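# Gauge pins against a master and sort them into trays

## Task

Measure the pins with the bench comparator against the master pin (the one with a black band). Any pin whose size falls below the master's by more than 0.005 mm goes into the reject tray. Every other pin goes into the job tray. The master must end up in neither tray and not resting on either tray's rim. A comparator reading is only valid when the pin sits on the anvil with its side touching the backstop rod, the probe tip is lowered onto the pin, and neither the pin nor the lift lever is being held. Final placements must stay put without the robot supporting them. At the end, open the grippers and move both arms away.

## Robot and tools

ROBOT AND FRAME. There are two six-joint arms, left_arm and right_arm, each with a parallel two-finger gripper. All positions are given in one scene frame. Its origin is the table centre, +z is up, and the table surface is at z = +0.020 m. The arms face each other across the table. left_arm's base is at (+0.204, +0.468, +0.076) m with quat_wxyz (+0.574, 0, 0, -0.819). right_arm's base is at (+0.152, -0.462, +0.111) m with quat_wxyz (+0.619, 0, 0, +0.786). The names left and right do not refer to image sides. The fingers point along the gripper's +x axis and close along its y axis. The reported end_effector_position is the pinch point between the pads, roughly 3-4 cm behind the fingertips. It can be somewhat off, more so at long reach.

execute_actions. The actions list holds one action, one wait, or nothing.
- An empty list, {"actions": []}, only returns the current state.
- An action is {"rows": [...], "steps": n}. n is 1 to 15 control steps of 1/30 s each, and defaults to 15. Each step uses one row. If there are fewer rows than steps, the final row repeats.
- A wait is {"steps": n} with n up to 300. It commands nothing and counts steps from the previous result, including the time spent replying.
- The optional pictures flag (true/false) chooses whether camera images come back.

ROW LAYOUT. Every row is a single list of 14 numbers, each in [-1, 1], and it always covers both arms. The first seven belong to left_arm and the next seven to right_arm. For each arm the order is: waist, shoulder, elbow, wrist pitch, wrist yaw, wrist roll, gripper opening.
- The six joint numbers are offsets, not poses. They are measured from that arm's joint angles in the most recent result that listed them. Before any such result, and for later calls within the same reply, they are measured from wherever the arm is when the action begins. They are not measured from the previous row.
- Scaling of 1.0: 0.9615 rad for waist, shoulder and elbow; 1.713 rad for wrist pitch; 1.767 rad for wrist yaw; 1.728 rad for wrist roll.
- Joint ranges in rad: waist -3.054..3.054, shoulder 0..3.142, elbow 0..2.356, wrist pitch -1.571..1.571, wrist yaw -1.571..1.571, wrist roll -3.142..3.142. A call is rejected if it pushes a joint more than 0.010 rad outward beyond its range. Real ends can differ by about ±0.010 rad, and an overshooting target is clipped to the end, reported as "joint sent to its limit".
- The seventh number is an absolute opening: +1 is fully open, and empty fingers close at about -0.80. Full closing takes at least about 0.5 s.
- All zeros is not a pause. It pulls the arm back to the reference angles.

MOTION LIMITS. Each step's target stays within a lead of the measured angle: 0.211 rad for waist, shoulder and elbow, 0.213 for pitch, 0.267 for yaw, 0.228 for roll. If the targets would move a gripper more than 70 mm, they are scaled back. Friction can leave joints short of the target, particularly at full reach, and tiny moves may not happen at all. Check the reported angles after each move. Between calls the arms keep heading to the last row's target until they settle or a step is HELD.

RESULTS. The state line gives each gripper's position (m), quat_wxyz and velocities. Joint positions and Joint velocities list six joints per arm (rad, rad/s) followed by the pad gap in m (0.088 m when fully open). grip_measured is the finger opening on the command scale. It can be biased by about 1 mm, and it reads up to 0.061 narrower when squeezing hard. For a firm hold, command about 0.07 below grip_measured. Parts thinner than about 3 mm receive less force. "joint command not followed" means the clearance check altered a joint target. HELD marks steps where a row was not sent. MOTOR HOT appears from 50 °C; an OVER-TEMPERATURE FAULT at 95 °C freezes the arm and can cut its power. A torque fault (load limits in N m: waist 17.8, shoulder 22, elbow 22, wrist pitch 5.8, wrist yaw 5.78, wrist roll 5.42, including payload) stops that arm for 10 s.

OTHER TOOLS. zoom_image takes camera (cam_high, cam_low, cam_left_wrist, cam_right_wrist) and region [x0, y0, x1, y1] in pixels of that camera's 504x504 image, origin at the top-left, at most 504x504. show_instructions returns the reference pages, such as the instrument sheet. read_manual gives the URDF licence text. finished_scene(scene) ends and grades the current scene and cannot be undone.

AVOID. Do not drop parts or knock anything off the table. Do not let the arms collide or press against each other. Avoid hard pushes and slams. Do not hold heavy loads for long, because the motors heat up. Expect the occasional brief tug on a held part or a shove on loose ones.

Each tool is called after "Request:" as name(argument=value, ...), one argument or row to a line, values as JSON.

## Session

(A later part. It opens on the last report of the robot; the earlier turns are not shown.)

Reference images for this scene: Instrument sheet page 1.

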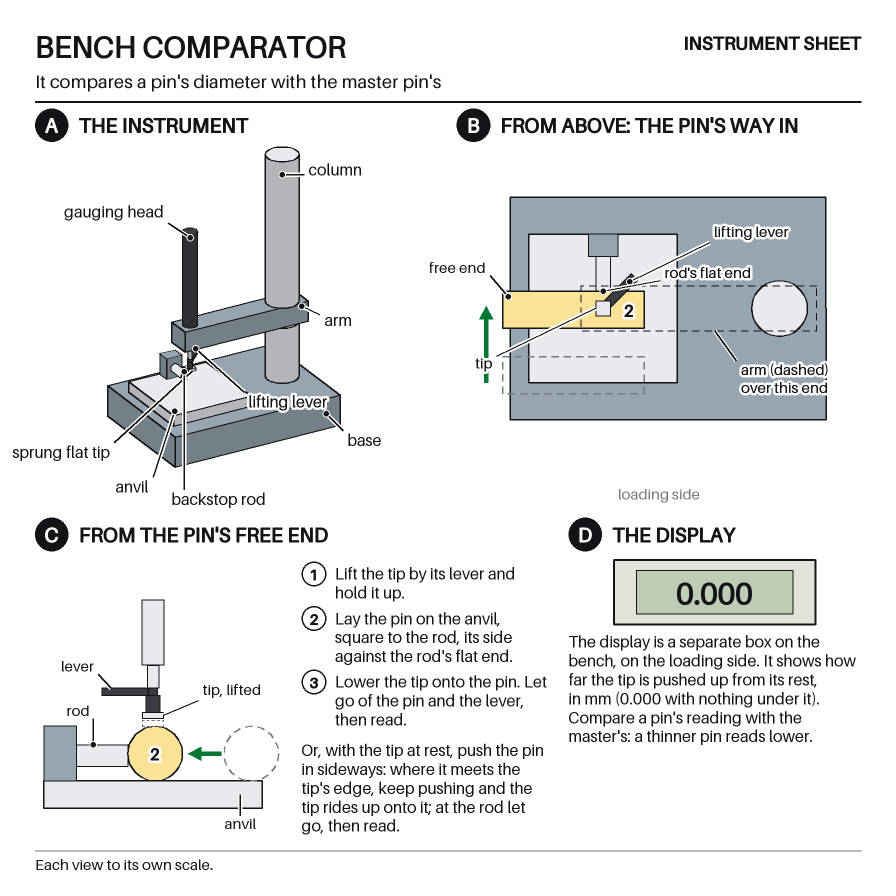

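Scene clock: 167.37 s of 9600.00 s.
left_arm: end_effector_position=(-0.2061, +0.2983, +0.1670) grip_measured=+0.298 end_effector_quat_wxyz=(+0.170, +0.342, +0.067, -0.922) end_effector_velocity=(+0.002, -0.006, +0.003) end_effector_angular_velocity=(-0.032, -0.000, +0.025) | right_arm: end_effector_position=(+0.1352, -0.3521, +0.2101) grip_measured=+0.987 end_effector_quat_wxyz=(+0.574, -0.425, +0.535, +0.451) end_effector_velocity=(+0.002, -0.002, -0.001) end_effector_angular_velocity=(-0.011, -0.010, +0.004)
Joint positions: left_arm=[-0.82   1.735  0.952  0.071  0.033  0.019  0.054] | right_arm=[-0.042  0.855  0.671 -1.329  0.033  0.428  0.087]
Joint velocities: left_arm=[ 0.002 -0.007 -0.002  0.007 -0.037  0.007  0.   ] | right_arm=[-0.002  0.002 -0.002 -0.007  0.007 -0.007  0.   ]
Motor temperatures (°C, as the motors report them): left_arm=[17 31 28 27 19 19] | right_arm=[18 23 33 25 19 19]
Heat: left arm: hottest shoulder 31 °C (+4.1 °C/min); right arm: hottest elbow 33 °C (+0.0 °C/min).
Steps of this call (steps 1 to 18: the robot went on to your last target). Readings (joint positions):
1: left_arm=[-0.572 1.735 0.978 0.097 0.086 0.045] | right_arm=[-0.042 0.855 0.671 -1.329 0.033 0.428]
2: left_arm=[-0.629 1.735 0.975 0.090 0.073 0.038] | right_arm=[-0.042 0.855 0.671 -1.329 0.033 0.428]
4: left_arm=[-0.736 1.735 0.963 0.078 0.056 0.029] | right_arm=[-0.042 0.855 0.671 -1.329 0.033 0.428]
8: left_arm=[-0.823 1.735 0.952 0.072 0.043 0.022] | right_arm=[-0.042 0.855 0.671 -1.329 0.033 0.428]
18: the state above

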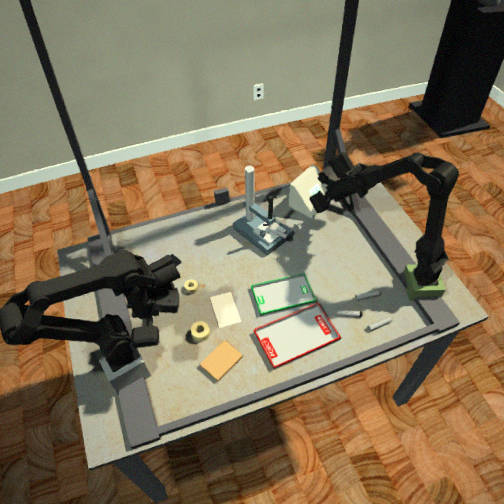

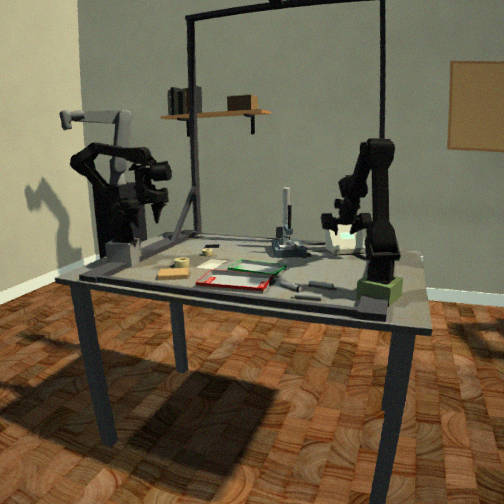

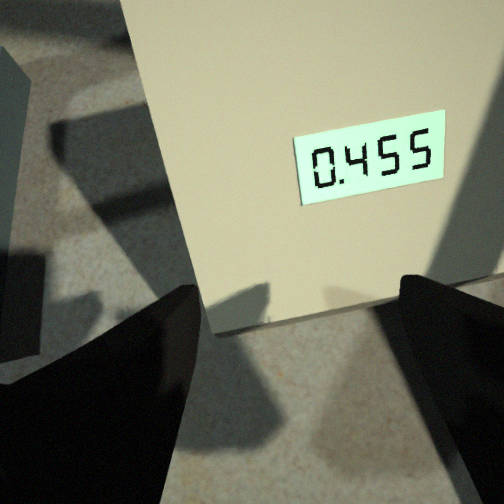

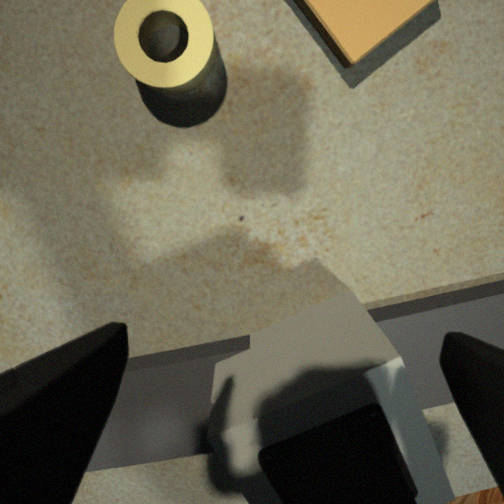

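Request:
execute_actions(
  actions=[
    {"rows":[[0.18,0.02,0.03,0.02,0.05,0.025,0.1,0,0,0,0,0,0,1],[0.36,0.04,0.06,0.03,0.1,0.05,0,0,0,0,0,0,0,1],[0.522,0.05,0.08,0.04,0.147,0.072,-0.15,0,0,0,0,0,0,1],[0.522,0.05,0.08,0.04,0.147,0.072,-0.15,0,0,0,0,0,0,1],[0.522,0.05,0.08,0.04,0.147,0.072,-0.15,0,0,0,0,0,0,1],[0.522,0.05,0.08,0.04,0.147,0.072,-0.15,0,0,0,0,0,0,1],[0.522,0.05,0.08,0.04,0.147,0.072,-0.15,0,0,0,0,0,0,1],[0.522,0.05,0.08,0.04,0.147,0.072,-0.15,0,0,0,0,0,0,1],[0.522,0.05,0.08,0.04,0.147,0.072,-0.15,0,0,0,0,0,0,1],[0.522,0.1,0.1,0.05,0.147,0.072,-0.15,0,0,0,0,0,0,1],[0.522,0.16,0.12,0.06,0.147,0.072,-0.15,0,0,0,0,0,0,1],[0.522,0.21,0.14,0.07,0.147,0.072,-0.15,0,0,0,0,0,0,1],[0.522,0.25,0.15,0.075,0.147,0.072,-0.15,0,0,0,0,0,0,1],[0.522,0.27,0.156,0.079,0.147,0.072,-0.15,0,0,0,0,0,0,1],[0.522,0.28,0.156,0.079,0.147,0.072,-0.15,0,0,0,0,0,0,1]],"steps":15},
  ],
  pictures=false,
)

Request:
execute_actions(
  actions=[
    {"steps":15},
  ],
)

Scene clock: 177.77 s of 9600.00 s.
left_arm: end_effector_position=(-0.1302, +0.1065, +0.1557) grip_measured=-0.146 end_effector_quat_wxyz=(+0.273, +0.282, +0.116, -0.912) end_effector_velocity=(-0.031, +0.010, -0.378) end_effector_angular_velocity=(+0.600, -0.446, -0.085) | right_arm: end_effector_position=(+0.1352, -0.3521, +0.2101) grip_measured=+0.987 end_effector_quat_wxyz=(+0.574, -0.425, +0.535, +0.451) end_effector_velocity=(+0.002, -0.002, -0.000) end_effector_angular_velocity=(-0.001, -0.008, +0.004)
Joint positions: left_arm=[-0.314  1.933  1.093  0.194  0.284  0.137  0.032] | right_arm=[-0.042  0.855  0.671 -1.329  0.033  0.428  0.087]
Joint velocities: left_arm=[-0.051  0.911  0.11   0.051  0.037  0.007 -0.001] | right_arm=[-0.002 -0.007 -0.002 -0.007  0.007 -0.007 -0.   ]
Motor temperatures (°C, as the motors report them): left_arm=[17 31 27 27 19 19] | right_arm=[18 23 33 25 19 19]
Heat: left arm: hottest shoulder 31 °C (+4.0 °C/min); right arm: hottest elbow 33 °C (+0.0 °C/min).
Steps of this call (steps 1 to 15: the robot went on to your last target; steps 16 to 90: nothing new was sent; then 6.90 s passed at rest; steps 91 to 105: all 15 steps of this action). Readings (joint positions):
91: left_arm=[-0.804 1.736 0.954 0.073 0.064 0.027] | right_arm=[-0.042 0.855 0.671 -1.329 0.033 0.428]
92: left_arm=[-0.763 1.741 0.960 0.082 0.105 0.046] | right_arm=[-0.042 0.855 0.671 -1.329 0.033 0.428]
94: left_arm=[-0.651 1.761 0.987 0.113 0.193 0.091] | right_arm=[-0.042 0.855 0.671 -1.329 0.033 0.428]
98: left_arm=[-0.434 1.769 1.018 0.133 0.259 0.125] | right_arm=[-0.042 0.855 0.671 -1.329 0.033 0.428]
105: the state above

Scene clock: 178.27 s of 9600.00 s.
left_arm: end_effector_position=(-0.1323, +0.1058, +0.1316) grip_measured=-0.148 end_effector_quat_wxyz=(+0.268, +0.298, +0.127, -0.907) end_effector_velocity=(+0.000, +0.004, -0.003) end_effector_angular_velocity=(+0.008, -0.007, -0.013) | right_arm: end_effector_position=(+0.1352, -0.3521, +0.2101) grip_measured=+0.987 end_effector_quat_wxyz=(+0.574, -0.425, +0.535, +0.451) end_effector_velocity=(+0.003, -0.005, -0.000) end_effector_angular_velocity=(-0.015, -0.010, -0.015)
Joint positions: left_arm=[-0.315  1.996  1.102  0.207  0.287  0.139  0.032] | right_arm=[-0.042  0.855  0.671 -1.329  0.033  0.428  0.087]
Joint velocities: left_arm=[-0.002 -0.002 -0.007 -0.007  0.007  0.007  0.   ] | right_arm=[-0.007 -0.007 -0.002 -0.022  0.007  0.007 -0.   ]
Motor temperatures (°C, as the motors report them): left_arm=[17 31 27 27 19 19] | right_arm=[18 23 33 25 19 19]
Heat: left arm: hottest shoulder 31 °C (+4.0 °C/min); right arm: hottest elbow 33 °C (+0.0 °C/min).
Steps of this call (steps 1 to 15: the robot went on to your last target). Readings (joint positions):
1: left_arm=[-0.315 1.959 1.094 0.194 0.284 0.138] | right_arm=[-0.042 0.855 0.671 -1.329 0.033 0.428]
2: left_arm=[-0.316 1.979 1.094 0.194 0.285 0.138] | right_arm=[-0.042 0.855 0.671 -1.329 0.033 0.428]
4: left_arm=[-0.315 1.995 1.093 0.194 0.287 0.139] | right_arm=[-0.042 0.855 0.671 -1.329 0.033 0.428]
8: left_arm=[-0.315 1.995 1.102 0.208 0.287 0.139] | right_arm=[-0.042 0.855 0.671 -1.329 0.033 0.428]
15: the state above

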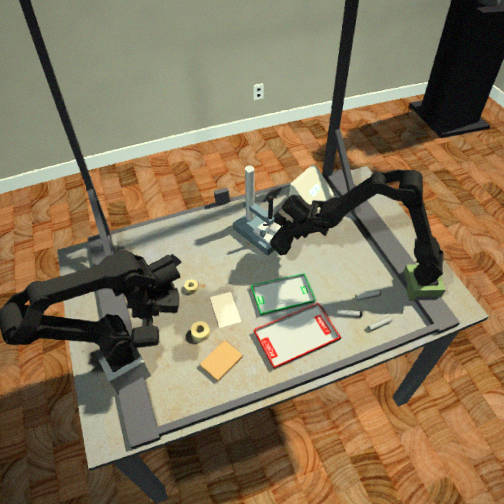

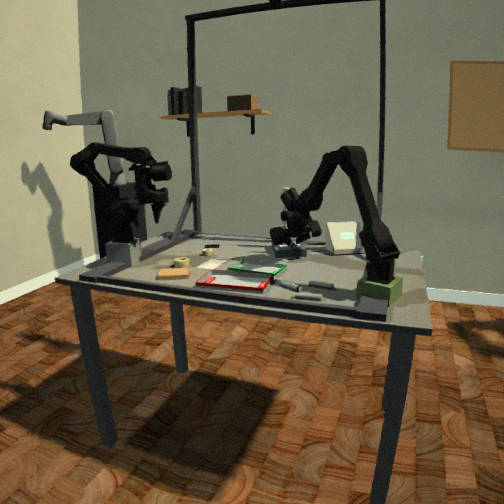

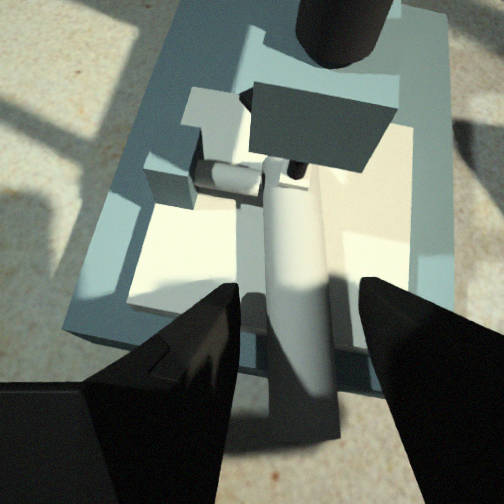

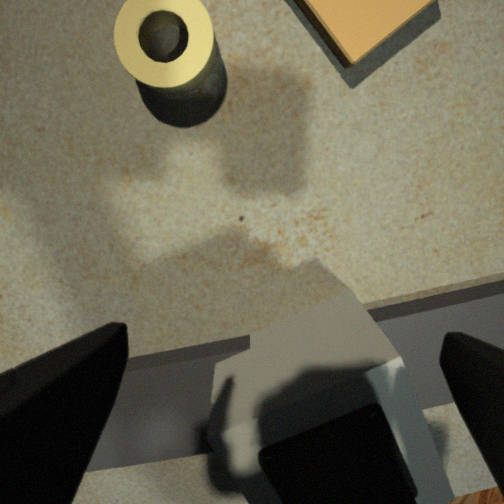

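Request:
execute_actions(
  actions=[
    {"rows":[[0,0.012,0,0,0,0,-0.3,0,0,0,0,0,0,1],[0,0.012,0,0,0,0,-0.62,0,0,0,0,0,0,1],[0,0.012,0,0,0,0,-0.62,0,0,0,0,0,0,1],[0,0.012,0,0,0,0,-0.62,0,0,0,0,0,0,1],[0,0.012,0,0,0,0,-0.62,0,0,0,0,0,0,1],[0,0.012,0,0,0,0,-0.62,0,0,0,0,0,0,1],[0,0.012,0,0,0,0,-0.62,0,0,0,0,0,0,1],[-0.015,0.008,0,0,0,0,-0.62,0,0,0,0,0,0,1],[-0.03,0.004,0,0,0,0,-0.62,0,0,0,0,0,0,1],[-0.045,0,0,0,0,0,-0.62,0,0,0,0,0,0,1],[-0.06,0,0,0,0,0,-0.62,0,0,0,0,0,0,1],[-0.075,0,0,0,0,0,-0.62,0,0,0,0,0,0,1],[-0.09,0,0,0,0,0,-0.62,0,0,0,0,0,0,1]],"steps":15},
  ],
  pictures=false,
)

Request:
execute_actions(
  actions=[
    {"rows":[[-0.01,-0.04,0.02,0,0,0,-0.62,0,0,0,0,0,0,1],[-0.01,-0.12,0.02,0,0,0,-0.62,0,0,0,0,0,0,1],[-0.01,-0.22,0,0.03,-0.04,-0.02,-0.62,0,0,0,0,0,0,1],[0,-0.3,-0.1,0.06,-0.1,-0.05,-0.62,0,0,0,0,0,0,1],[0.08,-0.34,-0.2,0.09,-0.16,-0.078,-0.62,0,0,0,0,0,0,1],[0.16,-0.34,-0.3,0.12,-0.16,-0.078,-0.62,0,0,0,0,0,0,1],[0.24,-0.3,-0.4,0.15,-0.16,-0.078,-0.62,0,0,0,0,0,0,1],[0.32,-0.26,-0.4,0.165,-0.16,-0.078,-0.62,0,0,0,0,0,0,1],[0.4,-0.21,-0.4,0.165,-0.16,-0.078,-0.62,0,0,0,0,0,0,1]],"steps":15},
  ],
  pictures=false,
)

Request:
execute_actions(
  actions=[
    {"steps":18},
  ],
)

Scene clock: 191.37 s of 9600.00 s.
left_arm: end_effector_position=(-0.1544, +0.1275, +0.1313) grip_measured=-0.517 end_effector_quat_wxyz=(+0.242, +0.303, +0.116, -0.915) end_effector_velocity=(-0.126, +0.134, -0.001) end_effector_angular_velocity=(+0.008, -0.006, -0.363) | right_arm: end_effector_position=(+0.1352, -0.3521, +0.2101) grip_measured=+0.987 end_effector_quat_wxyz=(+0.574, -0.425, +0.535, +0.451) end_effector_velocity=(-0.000, -0.002, -0.001) end_effector_angular_velocity=(-0.013, +0.005, -0.009)
Joint positions: left_arm=[-0.38   1.996  1.102  0.207  0.279  0.139  0.014] | right_arm=[-0.042  0.855  0.671 -1.329  0.033  0.428  0.087]
Joint velocities: left_arm=[-0.374 -0.002 -0.002 -0.007 -0.007 -0.007  0.   ] | right_arm=[-0.002  0.002 -0.002 -0.007 -0.007  0.007 -0.   ]
Motor temperatures (°C, as the motors report them): left_arm=[17 31 28 27 19 19] | right_arm=[18 23 33 25 19 19]
Heat: left arm: hottest shoulder 31 °C (+2.0 °C/min); right arm: hottest elbow 33 °C (+0.0 °C/min).
Steps of this call (steps 1 to 15: the robot went on to your last target; steps 16 to 90: nothing new was sent; then 9.60 s passed at rest; steps 91 to 105: all 15 steps of this action). Readings (joint positions):
91: left_arm=[-0.315 1.996 1.102 0.207 0.287 0.139] | right_arm=[-0.042 0.855 0.671 -1.329 0.033 0.428]
92: left_arm=[-0.315 1.996 1.102 0.207 0.287 0.139] | right_arm=[-0.042 0.855 0.671 -1.329 0.033 0.428]
94: left_arm=[-0.315 1.996 1.102 0.207 0.287 0.139] | right_arm=[-0.042 0.855 0.671 -1.329 0.033 0.428]
98: left_arm=[-0.315 1.996 1.102 0.207 0.287 0.139] | right_arm=[-0.042 0.855 0.671 -1.329 0.033 0.428]
105: the state above

Scene clock: 191.87 s of 9600.00 s.
left_arm: end_effector_position=(+0.0171, +0.0681, +0.1471) grip_measured=-0.617 end_effector_quat_wxyz=(+0.507, +0.232, +0.142, -0.818) end_effector_velocity=(+0.610, -0.111, -0.240) end_effector_angular_velocity=(+0.413, -0.252, +1.624) | right_arm: end_effector_position=(+0.1352, -0.3521, +0.2101) grip_measured=+0.987 end_effector_quat_wxyz=(+0.574, -0.425, +0.535, +0.451) end_effector_velocity=(-0.001, -0.002, -0.000) end_effector_angular_velocity=(-0.004, +0.006, +0.010)
Joint positions: left_arm=[-0.082  1.782  0.77   0.46   0.025  0.019  0.009] | right_arm=[-0.042  0.855  0.671 -1.329  0.033  0.428  0.087]
Joint velocities: left_arm=[ 1.238  0.134 -0.657  0.315 -0.359 -0.154 -0.001] | right_arm=[ 0.002 -0.007 -0.002 -0.007 -0.007 -0.007 -0.   ]
Motor temperatures (°C, as the motors report them): left_arm=[17 31 28 27 19 19] | right_arm=[18 23 33 25 19 19]
Heat: left arm: hottest shoulder 31 °C (+2.0 °C/min); right arm: hottest elbow 33 °C (+0.0 °C/min).
Steps of this call (steps 1 to 15: all 15 steps of this action). Readings (joint positions):
1: left_arm=[-0.390 1.992 1.102 0.207 0.280 0.139] | right_arm=[-0.042 0.855 0.671 -1.329 0.033 0.428]
2: left_arm=[-0.395 1.978 1.103 0.203 0.281 0.139] | right_arm=[-0.042 0.855 0.671 -1.329 0.033 0.428]
4: left_arm=[-0.399 1.924 1.074 0.227 0.236 0.116] | right_arm=[-0.042 0.855 0.671 -1.329 0.033 0.428]
8: left_arm=[-0.357 1.774 0.937 0.362 0.148 0.059] | right_arm=[-0.042 0.855 0.671 -1.329 0.033 0.428]
15: the state above

Scene clock: 192.47 s of 9600.00 s.
left_arm: end_effector_position=(+0.0598, +0.0620, +0.1323) grip_measured=-0.618 end_effector_quat_wxyz=(+0.551, +0.235, +0.161, -0.784) end_effector_velocity=(+0.003, +0.002, -0.002) end_effector_angular_velocity=(+0.013, -0.015, +0.005) | right_arm: end_effector_position=(+0.1352, -0.3521, +0.2101) grip_measured=+0.987 end_effector_quat_wxyz=(+0.574, -0.425, +0.535, +0.451) end_effector_velocity=(+0.001, -0.005, -0.001) end_effector_angular_velocity=(-0.023, +0.002, +0.000)
Joint positions: left_arm=[0.005 1.79  0.725 0.487 0.001 0.009 0.009] | right_arm=[-0.042  0.855  0.671 -1.329  0.033  0.428  0.087]
Joint velocities: left_arm=[ 0.002 -0.007 -0.002 -0.022 -0.007  0.007 -0.   ] | right_arm=[-0.007 -0.002 -0.002 -0.022 -0.007 -0.007 -0.   ]
Motor temperatures (°C, as the motors report them): left_arm=[17 31 28 27 19 19] | right_arm=[18 23 33 25 19 19]
Heat: left arm: hottest shoulder 31 °C (+2.0 °C/min); right arm: hottest elbow 33 °C (+0.0 °C/min).
Steps of this call (steps 1 to 18: the robot went on to your last target). Readings (joint positions):
1: left_arm=[-0.045 1.785 0.753 0.467 0.012 0.015] | right_arm=[-0.042 0.855 0.671 -1.329 0.033 0.428]
2: left_arm=[-0.018 1.788 0.740 0.471 0.004 0.013] | right_arm=[-0.042 0.855 0.671 -1.329 0.033 0.428]
4: left_arm=[0.005 1.790 0.727 0.477 0.001 0.010] | right_arm=[-0.042 0.855 0.671 -1.329 0.033 0.428]
8: left_arm=[0.005 1.790 0.725 0.487 0.001 0.010] | right_arm=[-0.042 0.855 0.671 -1.329 0.033 0.428]
18: the state above

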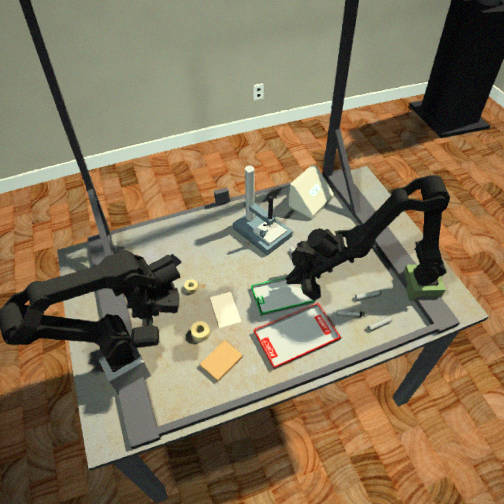

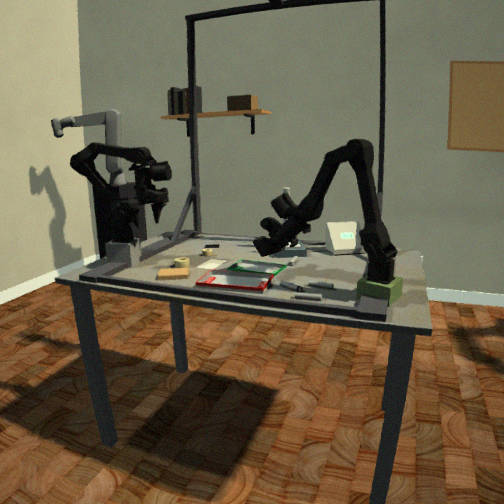

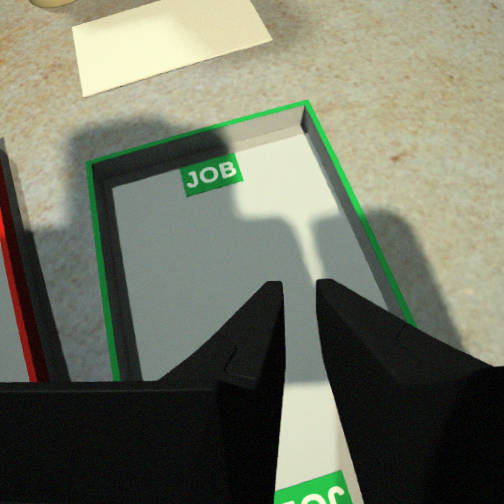

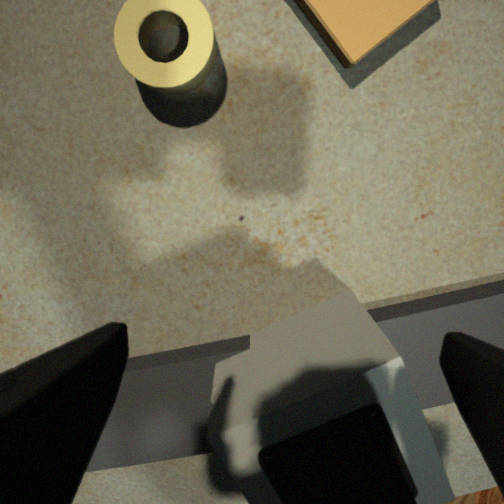

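Request:
zoom_image(
  camera="cam_high",
  region=[220,160,360,300],
)

Region (220, 160, 360, 300) of cam_high's 504x504 image, scaled by 3.600, with more detail than that image has.

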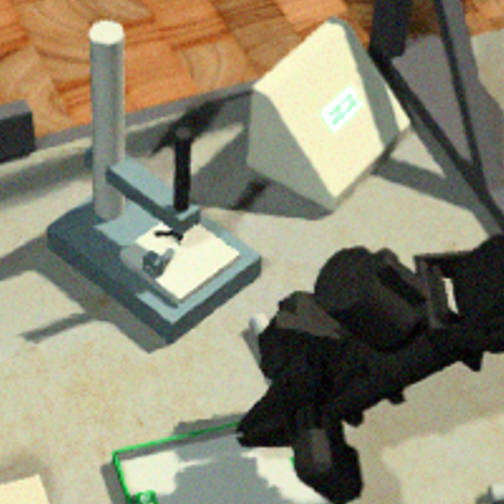

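Request:
execute_actions(
  actions=[
    {"rows":[[0,-0.2,0,0,0,0,0.3,0,0,0,0,0,0,1],[0.1,-0.45,-0.1,0,0,0,0.3,0,0,0,0,0,0,1],[0.25,-0.6,-0.15,0,0,0,0.3,0,0,0,0,0,0,1]],"steps":15},
  ],
  pictures=false,
)

Request:
execute_actions(
  actions=[
    {"steps":10},
  ],
)

Request:
zoom_image(
  camera="cam_high",
  region=[220,160,400,340],
)

Scene clock: 202.27 s of 9600.00 s.
left_arm: end_effector_position=(+0.1650, +0.0918, +0.3067) grip_measured=+0.295 end_effector_quat_wxyz=(+0.668, +0.049, +0.038, -0.741) end_effector_velocity=(+0.001, +0.010, -0.052) end_effector_angular_velocity=(+0.173, -0.010, -0.004) | right_arm: end_effector_position=(+0.1352, -0.3521, +0.2101) grip_measured=+0.987 end_effector_quat_wxyz=(+0.574, -0.425, +0.535, +0.451) end_effector_velocity=(-0.003, -0.003, -0.001) end_effector_angular_velocity=(-0.012, +0.020, +0.006)
Joint positions: left_arm=[ 0.241  1.212  0.596  0.491 -0.003  0.009  0.053] | right_arm=[-0.042  0.855  0.671 -1.329  0.033  0.428  0.087]
Joint velocities: left_arm=[ 0.002  0.002 -0.061 -0.11   0.007 -0.007  0.002] | right_arm=[-0.002 -0.002 -0.002 -0.007 -0.022 -0.007 -0.   ]
Motor temperatures (°C, as the motors report them): left_arm=[17 30 27 28 19 19] | right_arm=[18 23 33 25 19 19]
Heat: left arm: hottest shoulder 30 °C (+0.0 °C/min); right arm: hottest elbow 33 °C (+0.0 °C/min).
Steps of this call (steps 1 to 15: the robot went on to your last target; steps 16 to 110: nothing new was sent; then 5.63 s passed at rest; steps 111 to 125: all 15 steps of this action). Readings (joint positions):
111: left_arm=[0.005 1.764 0.724 0.483 0.001 0.009] | right_arm=[-0.042 0.855 0.671 -1.329 0.033 0.428]
112: left_arm=[0.014 1.725 0.701 0.479 0.006 0.009] | right_arm=[-0.042 0.855 0.671 -1.329 0.033 0.428]
114: left_arm=[0.088 1.620 0.652 0.485 0.009 0.009] | right_arm=[-0.042 0.855 0.671 -1.329 0.033 0.428]
118: left_arm=[0.230 1.387 0.600 0.485 -0.003 0.009] | right_arm=[-0.042 0.855 0.671 -1.329 0.033 0.428]
125: the state above

Scene clock: 202.60 s of 9600.00 s.
left_arm: end_effector_position=(+0.1654, +0.0927, +0.3024) grip_measured=+0.298 end_effector_quat_wxyz=(+0.668, +0.054, +0.042, -0.741) end_effector_velocity=(-0.002, +0.001, -0.002) end_effector_angular_velocity=(+0.006, -0.009, -0.001) | right_arm: end_effector_position=(+0.1352, -0.3521, +0.2101) grip_measured=+0.987 end_effector_quat_wxyz=(+0.574, -0.425, +0.535, +0.451) end_effector_velocity=(-0.003, -0.003, -0.001) end_effector_angular_velocity=(-0.016, +0.020, -0.008)
Joint positions: left_arm=[ 0.242  1.213  0.589  0.487 -0.003  0.009  0.054] | right_arm=[-0.042  0.855  0.671 -1.329  0.033  0.428  0.087]
Joint velocities: left_arm=[-0.007 -0.002 -0.002 -0.007 -0.007  0.007 -0.   ] | right_arm=[-0.002  0.002 -0.002 -0.007 -0.022  0.007  0.   ]
Motor temperatures (°C, as the motors report them): left_arm=[17 30 27 28 19 19] | right_arm=[18 23 33 25 19 19]
Heat: left arm: hottest shoulder 30 °C (+0.0 °C/min); right arm: hottest elbow 33 °C (+0.0 °C/min).
Steps of this call (steps 1 to 10: the robot went on to your last target). Readings (joint positions):
1: left_arm=[0.241 1.213 0.594 0.488 -0.003 0.009] | right_arm=[-0.042 0.855 0.671 -1.329 0.033 0.428]
2: left_arm=[0.242 1.213 0.591 0.487 -0.003 0.009] | right_arm=[-0.042 0.855 0.671 -1.329 0.033 0.428]
4: left_arm=[0.242 1.213 0.589 0.487 -0.003 0.009] | right_arm=[-0.042 0.855 0.671 -1.329 0.033 0.428]
8: left_arm=[0.242 1.213 0.589 0.487 -0.003 0.009] | right_arm=[-0.042 0.855 0.671 -1.329 0.033 0.428]
10: the state above

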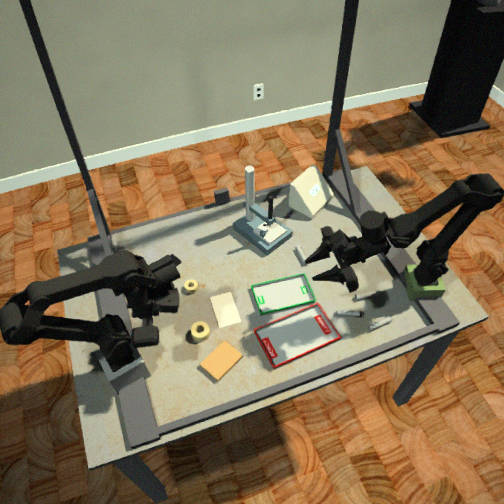

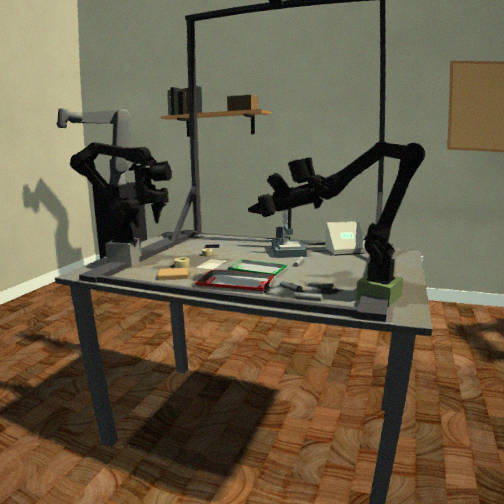

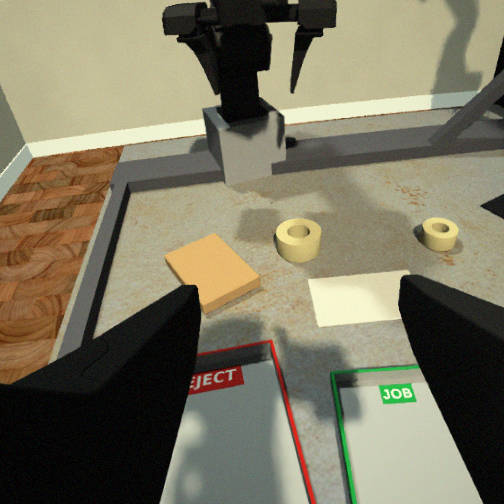

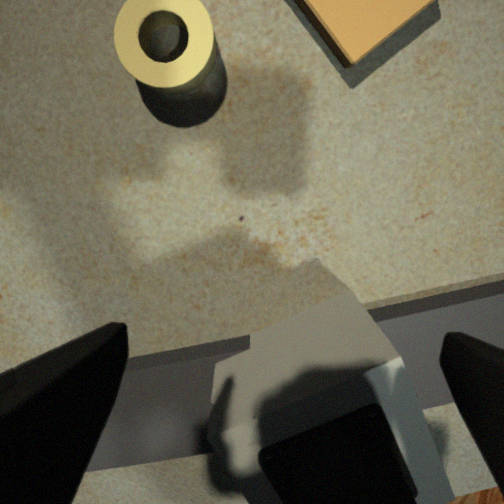

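Region (220, 160, 400, 340) of cam_high's 504x504 image, scaled by 2.800, with more detail than that image has.

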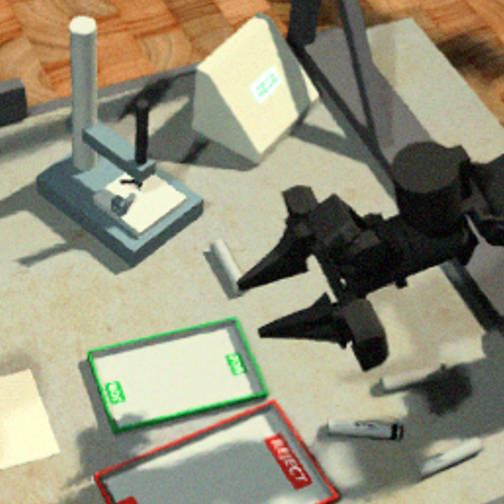

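Request:
execute_actions(
  actions=[
    {"rows":[[0.092,0,0.2,-0.4,0,0,0.3,0,0,0,0,0,0,1],[0.092,0.1,0.4,-0.7,0,0,0.3,0,0,0,0,0,0,1],[0.092,0.2,0.585,-1,0,0,0.3,0,0,0,0,0,0,1],[0.092,0.29,0.585,-1,0,0,0.3,0,0,0,0,0,0,1]],"steps":15},
  ],
  pictures=false,
)

Request:
execute_actions(
  actions=[
    {"steps":28},
  ],
)

Scene clock: 213.23 s of 9600.00 s.
left_arm: end_effector_position=(+0.1966, +0.0708, +0.2599) grip_measured=+0.298 end_effector_quat_wxyz=(+0.642, +0.286, +0.274, -0.657) end_effector_velocity=(+0.004, +0.320, -0.317) end_effector_angular_velocity=(+2.063, -0.031, -0.002) | right_arm: end_effector_position=(+0.1352, -0.3521, +0.2101) grip_measured=+0.987 end_effector_quat_wxyz=(+0.574, -0.425, +0.535, +0.451) end_effector_velocity=(+0.001, +0.001, -0.000) end_effector_angular_velocity=(+0.008, -0.006, +0.004)
Joint positions: left_arm=[ 0.327  1.482  1.148 -0.48  -0.001  0.009  0.054] | right_arm=[-0.042  0.855  0.671 -1.329  0.033  0.428  0.087]
Joint velocities: left_arm=[-0.002  0.032 -0.002 -2.029  0.007 -0.007 -0.   ] | right_arm=[-0.002 -0.002 -0.002  0.007  0.007 -0.007 -0.   ]
Motor temperatures (°C, as the motors report them): left_arm=[17 29 28 28 19 19] | right_arm=[18 23 33 25 19 19]
Heat: left arm: hottest shoulder 29 °C (-2.0 °C/min); right arm: hottest elbow 33 °C (+0.0 °C/min).
Steps of this call (steps 1 to 15: the robot went on to your last target; steps 16 to 90: nothing new was sent; then 7.13 s passed at rest; steps 91 to 105: all 15 steps of this action). Readings (joint positions):
91: left_arm=[0.252 1.213 0.619 0.424 0.004 0.009] | right_arm=[-0.042 0.855 0.671 -1.329 0.033 0.428]
92: left_arm=[0.274 1.232 0.667 0.351 0.005 0.009] | right_arm=[-0.042 0.855 0.671 -1.329 0.033 0.428]
94: left_arm=[0.310 1.326 0.800 0.236 -0.001 0.009] | right_arm=[-0.042 0.855 0.671 -1.329 0.033 0.428]
98: left_arm=[0.327 1.474 1.044 -0.032 -0.001 0.009] | right_arm=[-0.042 0.855 0.671 -1.329 0.033 0.428]
105: the state above

Scene clock: 214.17 s of 9600.00 s.
left_arm: end_effector_position=(+0.1995, +0.2173, +0.1991) grip_measured=+0.298 end_effector_quat_wxyz=(+0.495, +0.505, +0.490, -0.509) end_effector_velocity=(-0.002, +0.000, -0.001) end_effector_angular_velocity=(-0.002, +0.007, -0.010) | right_arm: end_effector_position=(+0.1352, -0.3521, +0.2101) grip_measured=+0.987 end_effector_quat_wxyz=(+0.574, -0.425, +0.535, +0.451) end_effector_velocity=(-0.000, -0.002, -0.001) end_effector_angular_velocity=(-0.009, +0.004, +0.020)
Joint positions: left_arm=[ 0.327  1.487  1.148 -1.222 -0.001  0.009  0.054] | right_arm=[-0.042  0.855  0.671 -1.329  0.033  0.428  0.087]
Joint velocities: left_arm=[-0.002 -0.002 -0.007  0.007  0.007  0.007  0.   ] | right_arm=[-0.002 -0.002 -0.002 -0.007 -0.007 -0.022 -0.   ]
Motor temperatures (°C, as the motors report them): left_arm=[17 29 28 28 19 19] | right_arm=[18 23 33 25 19 19]
Heat: left arm: hottest shoulder 29 °C (-2.1 °C/min); right arm: hottest elbow 33 °C (+0.0 °C/min).
Steps of this call (steps 1 to 28: the robot went on to your last target). Readings (joint positions):
1: left_arm=[0.327 1.484 1.148 -0.548 -0.001 0.009] | right_arm=[-0.042 0.855 0.671 -1.329 0.033 0.428]
2: left_arm=[0.327 1.486 1.148 -0.613 -0.001 0.009] | right_arm=[-0.042 0.855 0.671 -1.329 0.033 0.428]
4: left_arm=[0.327 1.487 1.148 -0.743 -0.001 0.009] | right_arm=[-0.042 0.855 0.671 -1.329 0.033 0.428]
8: left_arm=[0.327 1.487 1.148 -1.005 -0.001 0.009] | right_arm=[-0.042 0.855 0.671 -1.329 0.033 0.428]
28: the state above

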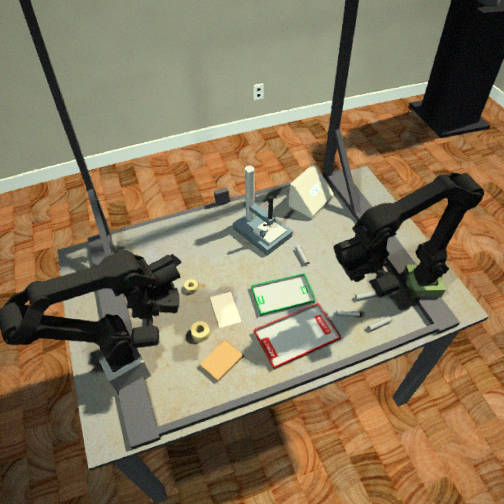

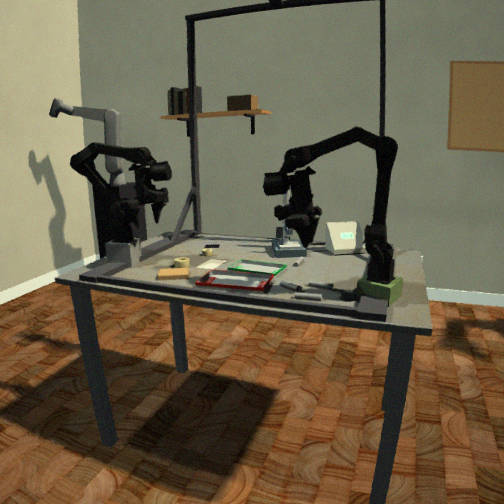

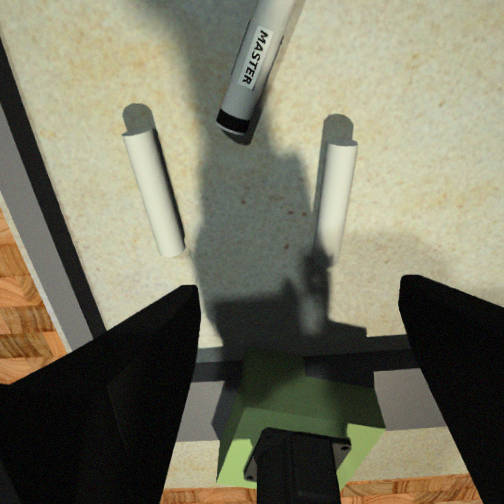

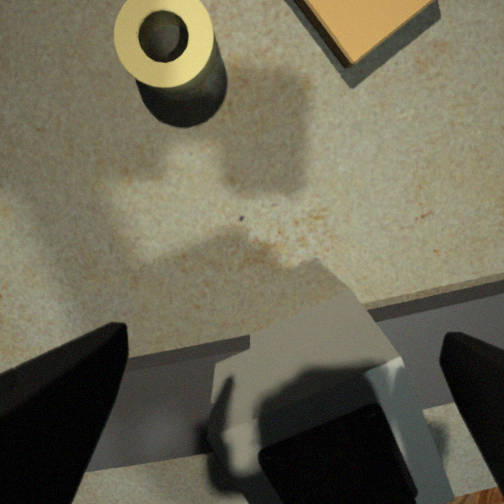

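Request:
execute_actions(
  actions=[
    {"rows":[[0.02,0.08,0,0.05,0,0.08,0.2,0,0,0,0,0,0,1],[0.052,0.16,0.008,0.1,0,0.16,0.2,0,0,0,0,0,0,1],[0.052,0.24,0.008,0.14,0,0.226,0.2,0,0,0,0,0,0,1],[0.052,0.3,0.008,0.17,0,0.226,0.2,0,0,0,0,0,0,1],[0.052,0.34,0.008,0.185,0,0.226,0.2,0,0,0,0,0,0,1],[0.052,0.362,0.008,0.191,0,0.226,0.2,0,0,0,0,0,0,1]],"steps":15},
  ],
)

Scene clock: 237.63 s of 9600.00 s.
left_arm: end_effector_position=(+0.2129, +0.1533, +0.1086) grip_measured=+0.203 end_effector_quat_wxyz=(+0.398, +0.584, +0.403, -0.581) end_effector_velocity=(+0.000, +0.002, +0.000) end_effector_angular_velocity=(+0.008, -0.007, -0.039) | right_arm: end_effector_position=(+0.1352, -0.3521, +0.2101) grip_measured=+0.987 end_effector_quat_wxyz=(+0.574, -0.425, +0.535, +0.451) end_effector_velocity=(+0.002, -0.002, -0.000) end_effector_angular_velocity=(-0.006, -0.010, +0.019)
Joint positions: left_arm=[ 0.374  1.833  1.154 -0.899 -0.001  0.393  0.049] | right_arm=[-0.042  0.855  0.671 -1.329  0.033  0.428  0.087]
Joint velocities: left_arm=[-0.002 -0.002 -0.002 -0.007 -0.007  0.037 -0.001] | right_arm=[-0.002 -0.002 -0.002 -0.007  0.007 -0.022  0.   ]
Motor temperatures (°C, as the motors report them): left_arm=[17 27 28 25 19 19] | right_arm=[18 23 33 25 19 19]
Heat: left arm: hottest elbow 28 °C (-3.0 °C/min); right arm: hottest elbow 33 °C (+0.0 °C/min).
Steps of this call (steps 1 to 30: the robot went on to your last target; steps 31 to 90: nothing new was sent; then 19.97 s passed at rest; steps 91 to 105: all 15 steps of this action). Readings (joint positions):
91: left_arm=[0.329 1.497 1.148 -1.215 -0.001 0.039] | right_arm=[-0.042 0.855 0.671 -1.329 0.033 0.428]
92: left_arm=[0.337 1.520 1.148 -1.178 -0.001 0.106] | right_arm=[-0.042 0.855 0.671 -1.329 0.033 0.428]
94: left_arm=[0.359 1.616 1.161 -1.046 -0.001 0.246] | right_arm=[-0.042 0.855 0.671 -1.329 0.033 0.428]
98: left_arm=[0.373 1.808 1.158 -0.930 -0.001 0.364] | right_arm=[-0.042 0.855 0.671 -1.329 0.033 0.428]
105: the state above

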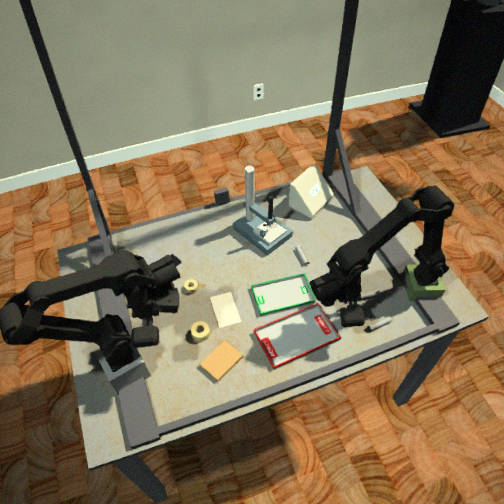

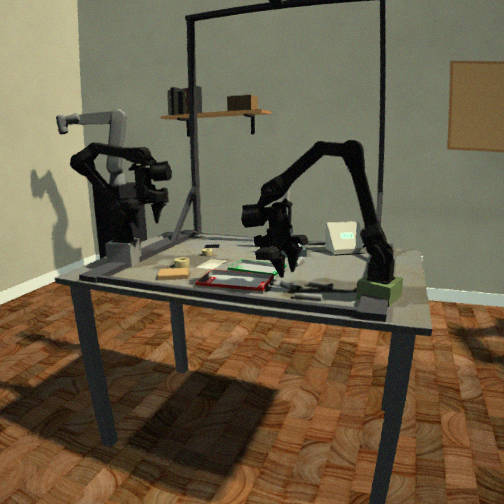

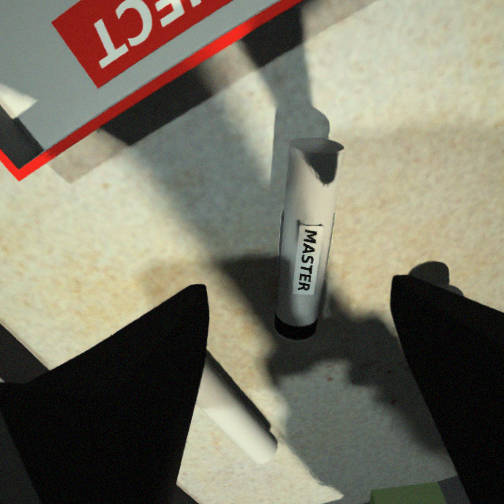

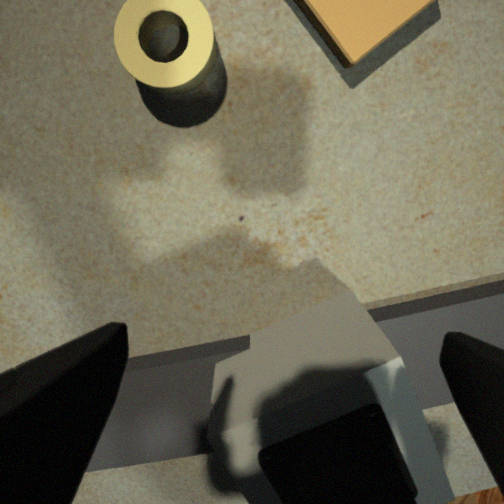

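Request:
execute_actions(
  actions=[
    {"rows":[[0,0.02,-0.02,0.025,0,0.02,0.05,0,0,0,0,0,0,1],[0,0.04,-0.04,0.05,0,0.04,-0.05,0,0,0,0,0,0,1],[0,0.06,-0.06,0.07,0,0.04,-0.05,0,0,0,0,0,0,1],[0,0.075,-0.075,0.088,0,0.04,-0.05,0,0,0,0,0,0,1],[0,0.08,-0.08,0.095,0,0.04,-0.05,0,0,0,0,0,0,1]],"steps":14},
  ],
)

Scene clock: 243.37 s of 9600.00 s.
left_arm: end_effector_position=(+0.2130, +0.1499, +0.0710) grip_measured=-0.047 end_effector_quat_wxyz=(+0.384, +0.594, +0.380, -0.596) end_effector_velocity=(+0.002, +0.005, +0.000) end_effector_angular_velocity=(+0.023, -0.021, -0.010) | right_arm: end_effector_position=(+0.1352, -0.3521, +0.2101) grip_measured=+0.987 end_effector_quat_wxyz=(+0.574, -0.425, +0.535, +0.451) end_effector_velocity=(+0.002, -0.003, -0.002) end_effector_angular_velocity=(-0.011, -0.010, +0.004)
Joint positions: left_arm=[ 0.374  1.906  1.081 -0.74  -0.001  0.456  0.037] | right_arm=[-0.042  0.855  0.671 -1.329  0.033  0.428  0.087]
Joint velocities: left_arm=[-0.002 -0.002 -0.002 -0.022 -0.022  0.007 -0.001] | right_arm=[-0.002 -0.002 -0.007 -0.007  0.007 -0.007 -0.   ]
Motor temperatures (°C, as the motors report them): left_arm=[17 28 28 25 19 19] | right_arm=[18 23 33 25 19 19]
Heat: left arm: hottest shoulder 28 °C (-3.0 °C/min); right arm: hottest elbow 33 °C (+0.0 °C/min).
Steps of this call (steps 1 to 15: the robot went on to your last target; steps 16 to 90: nothing new was sent; then 2.27 s passed at rest; steps 91 to 104: all 14 steps of this action). Readings (joint positions):
91: left_arm=[0.374 1.834 1.152 -0.891 -0.001 0.401] | right_arm=[-0.042 0.855 0.671 -1.329 0.033 0.428]
92: left_arm=[0.374 1.838 1.147 -0.870 -0.001 0.417] | right_arm=[-0.042 0.855 0.671 -1.329 0.033 0.428]
94: left_arm=[0.374 1.855 1.128 -0.810 -0.001 0.439] | right_arm=[-0.042 0.855 0.671 -1.329 0.033 0.428]
98: left_arm=[0.374 1.901 1.089 -0.758 -0.001 0.453] | right_arm=[-0.042 0.855 0.671 -1.329 0.033 0.428]
104: the state above

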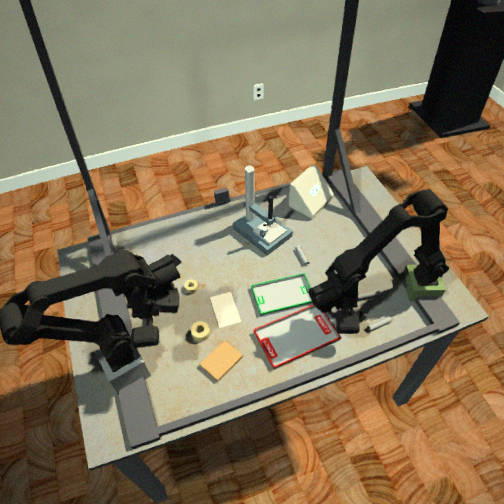

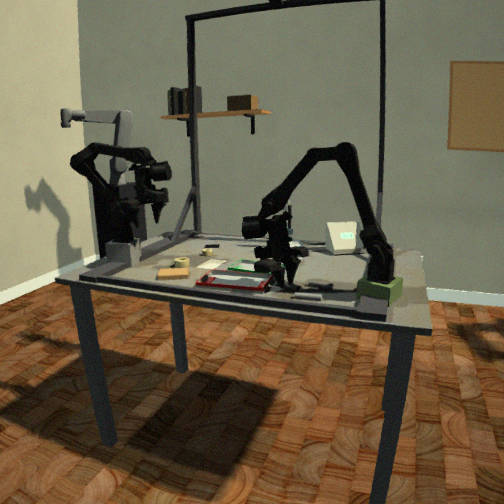

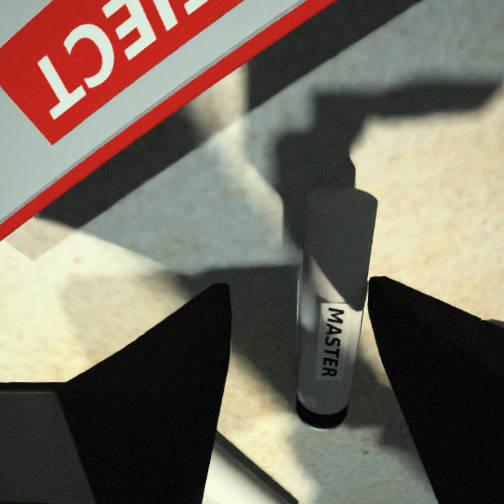

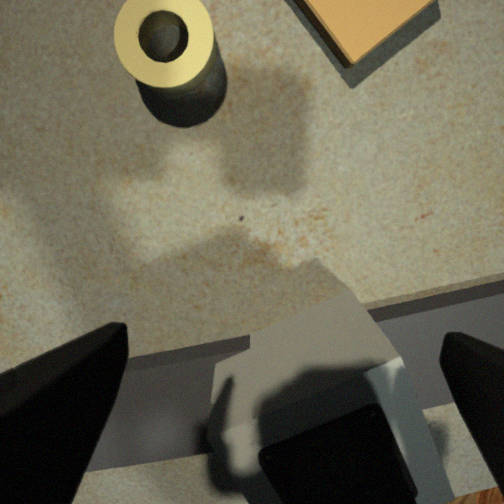

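Request:
execute_actions(
  actions=[
    {"rows":[[0,0.008,0,0,0,0,-0.25,0,0,0,0,0,0,1],[0,0.008,0,0,0,0,-0.45,0,0,0,0,0,0,1],[0,0.008,0,0,0,0,-0.64,0,0,0,0,0,0,1],[0,0.008,0,0,0,0,-0.64,0,0,0,0,0,0,1],[0,0.008,0,0,0,0,-0.64,0,0,0,0,0,0,1],[0,0.008,0,0,0,0,-0.64,0,0,0,0,0,0,1],[0,0.008,0,0,0,0,-0.64,0,0,0,0,0,0,1],[0,-0.04,0.02,-0.02,0,0,-0.64,0,0,0,0,0,0,1],[0,-0.1,0.05,-0.05,0,0,-0.64,0,0,0,0,0,0,1],[0,-0.16,0.1,-0.1,0,0,-0.64,0,0,0,0,0,0,1],[0,-0.2,0.15,-0.15,0,-0.05,-0.64,0,0,0,0,0,0,1],[-0.1,-0.2,0.2,-0.18,0,-0.12,-0.64,0,0,0,0,0,0,1],[-0.3,-0.2,0.24,-0.2,0,-0.2,-0.64,0,0,0,0,0,0,1],[-0.55,-0.2,0.24,-0.2,0,-0.262,-0.64,0,0,0,0,0,0,1],[-0.857,-0.2,0.24,-0.2,0,-0.262,-0.64,0,0,0,0,0,0,1]],"steps":15},
  ],
  pictures=false,
)

Request:
execute_actions(
  actions=[
    {"steps":25},
  ],
)

Scene clock: 253.90 s of 9600.00 s.
left_arm: end_effector_position=(+0.1739, +0.1431, +0.1573) grip_measured=-0.545 end_effector_quat_wxyz=(+0.435, +0.559, +0.391, -0.588) end_effector_velocity=(-0.553, -0.100, +0.385) end_effector_angular_velocity=(-0.831, +0.214, +0.220) | right_arm: end_effector_position=(+0.1352, -0.3521, +0.2101) grip_measured=+0.987 end_effector_quat_wxyz=(+0.574, -0.425, +0.535, +0.451) end_effector_velocity=(-0.000, -0.002, -0.001) end_effector_angular_velocity=(-0.014, +0.004, +0.005)
Joint positions: left_arm=[ 0.248  1.748  1.251 -1.    -0.01   0.224  0.012] | right_arm=[-0.042  0.855  0.671 -1.329  0.033  0.428  0.087]
Joint velocities: left_arm=[-1.658 -0.466  0.969 -0.608 -0.007 -1.883 -0.   ] | right_arm=[-0.002  0.002 -0.002 -0.007 -0.007 -0.007 -0.   ]
Motor temperatures (°C, as the motors report them): left_arm=[17 28 27 24 19 19] | right_arm=[18 23 33 25 19 19]
Heat: left arm: hottest shoulder 28 °C (-3.0 °C/min); right arm: hottest elbow 33 °C (+0.0 °C/min).
Steps of this call (steps 1 to 15: the robot went on to your last target; steps 16 to 90: nothing new was sent; then 7.03 s passed at rest; steps 91 to 105: all 15 steps of this action). Readings (joint positions):
91: left_arm=[0.374 1.906 1.081 -0.739 -0.001 0.457] | right_arm=[-0.042 0.855 0.671 -1.329 0.033 0.428]
92: left_arm=[0.374 1.906 1.081 -0.739 -0.001 0.457] | right_arm=[-0.042 0.855 0.671 -1.329 0.033 0.428]
94: left_arm=[0.374 1.906 1.081 -0.739 0.000 0.457] | right_arm=[-0.042 0.855 0.671 -1.329 0.033 0.428]
98: left_arm=[0.374 1.902 1.083 -0.743 -0.001 0.457] | right_arm=[-0.042 0.855 0.671 -1.329 0.033 0.428]
105: the state above

Scene clock: 254.73 s of 9600.00 s.
left_arm: end_effector_position=(-0.0290, +0.2413, +0.1810) grip_measured=-0.545 end_effector_quat_wxyz=(+0.273, +0.628, +0.254, -0.684) end_effector_velocity=(+0.000, +0.003, -0.002) end_effector_angular_velocity=(+0.014, -0.003, +0.004) | right_arm: end_effector_position=(+0.1352, -0.3521, +0.2101) grip_measured=+0.987 end_effector_quat_wxyz=(+0.574, -0.425, +0.535, +0.451) end_effector_velocity=(-0.005, -0.003, -0.001) end_effector_angular_velocity=(-0.014, +0.034, +0.007)
Joint positions: left_arm=[-0.45   1.717  1.31  -1.08   0.004  0.009  0.012] | right_arm=[-0.042  0.855  0.671 -1.329  0.033  0.428  0.087]
Joint velocities: left_arm=[-0.002  0.002 -0.002 -0.007  0.007 -0.007  0.   ] | right_arm=[-0.002 -0.002 -0.002 -0.007 -0.037 -0.007  0.   ]
Motor temperatures (°C, as the motors report them): left_arm=[17 28 27 24 19 19] | right_arm=[18 23 33 25 19 19]
Heat: left arm: hottest shoulder 28 °C (-3.0 °C/min); right arm: hottest elbow 33 °C (+0.0 °C/min).
Steps of this call (steps 1 to 25: the robot went on to your last target). Readings (joint positions):
1: left_arm=[0.190 1.735 1.278 -1.020 -0.010 0.160] | right_arm=[-0.042 0.855 0.671 -1.329 0.033 0.428]
2: left_arm=[0.128 1.725 1.296 -1.037 -0.010 0.111] | right_arm=[-0.042 0.855 0.671 -1.329 0.033 0.428]
4: left_arm=[-0.003 1.715 1.309 -1.059 -0.007 0.055] | right_arm=[-0.042 0.855 0.671 -1.329 0.033 0.428]
8: left_arm=[-0.267 1.717 1.310 -1.073 -0.006 0.018] | right_arm=[-0.042 0.855 0.671 -1.329 0.033 0.428]
25: the state above

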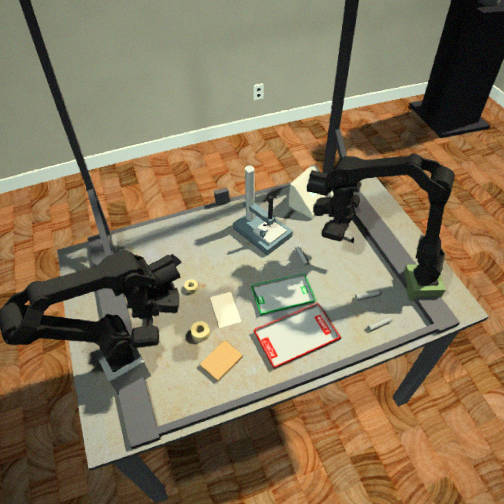

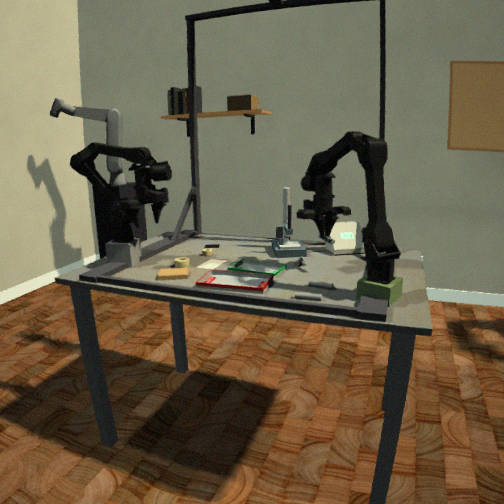

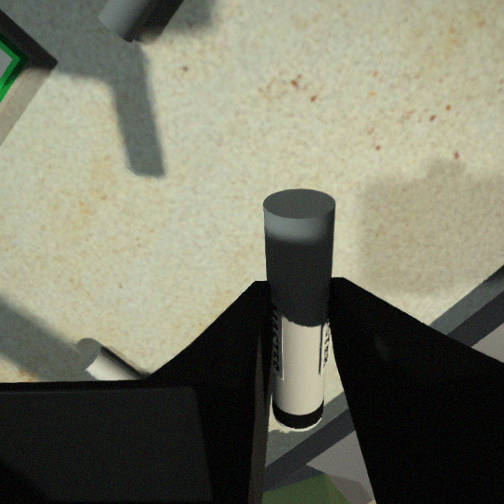

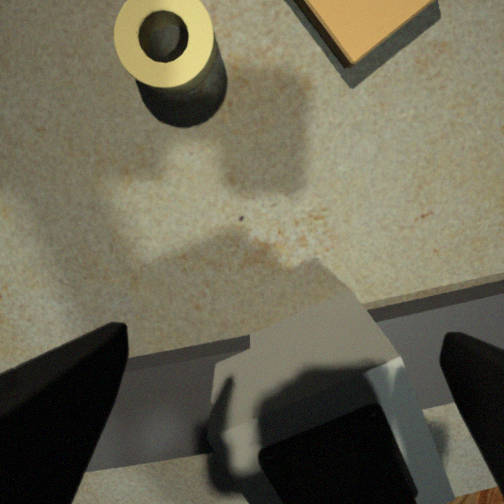

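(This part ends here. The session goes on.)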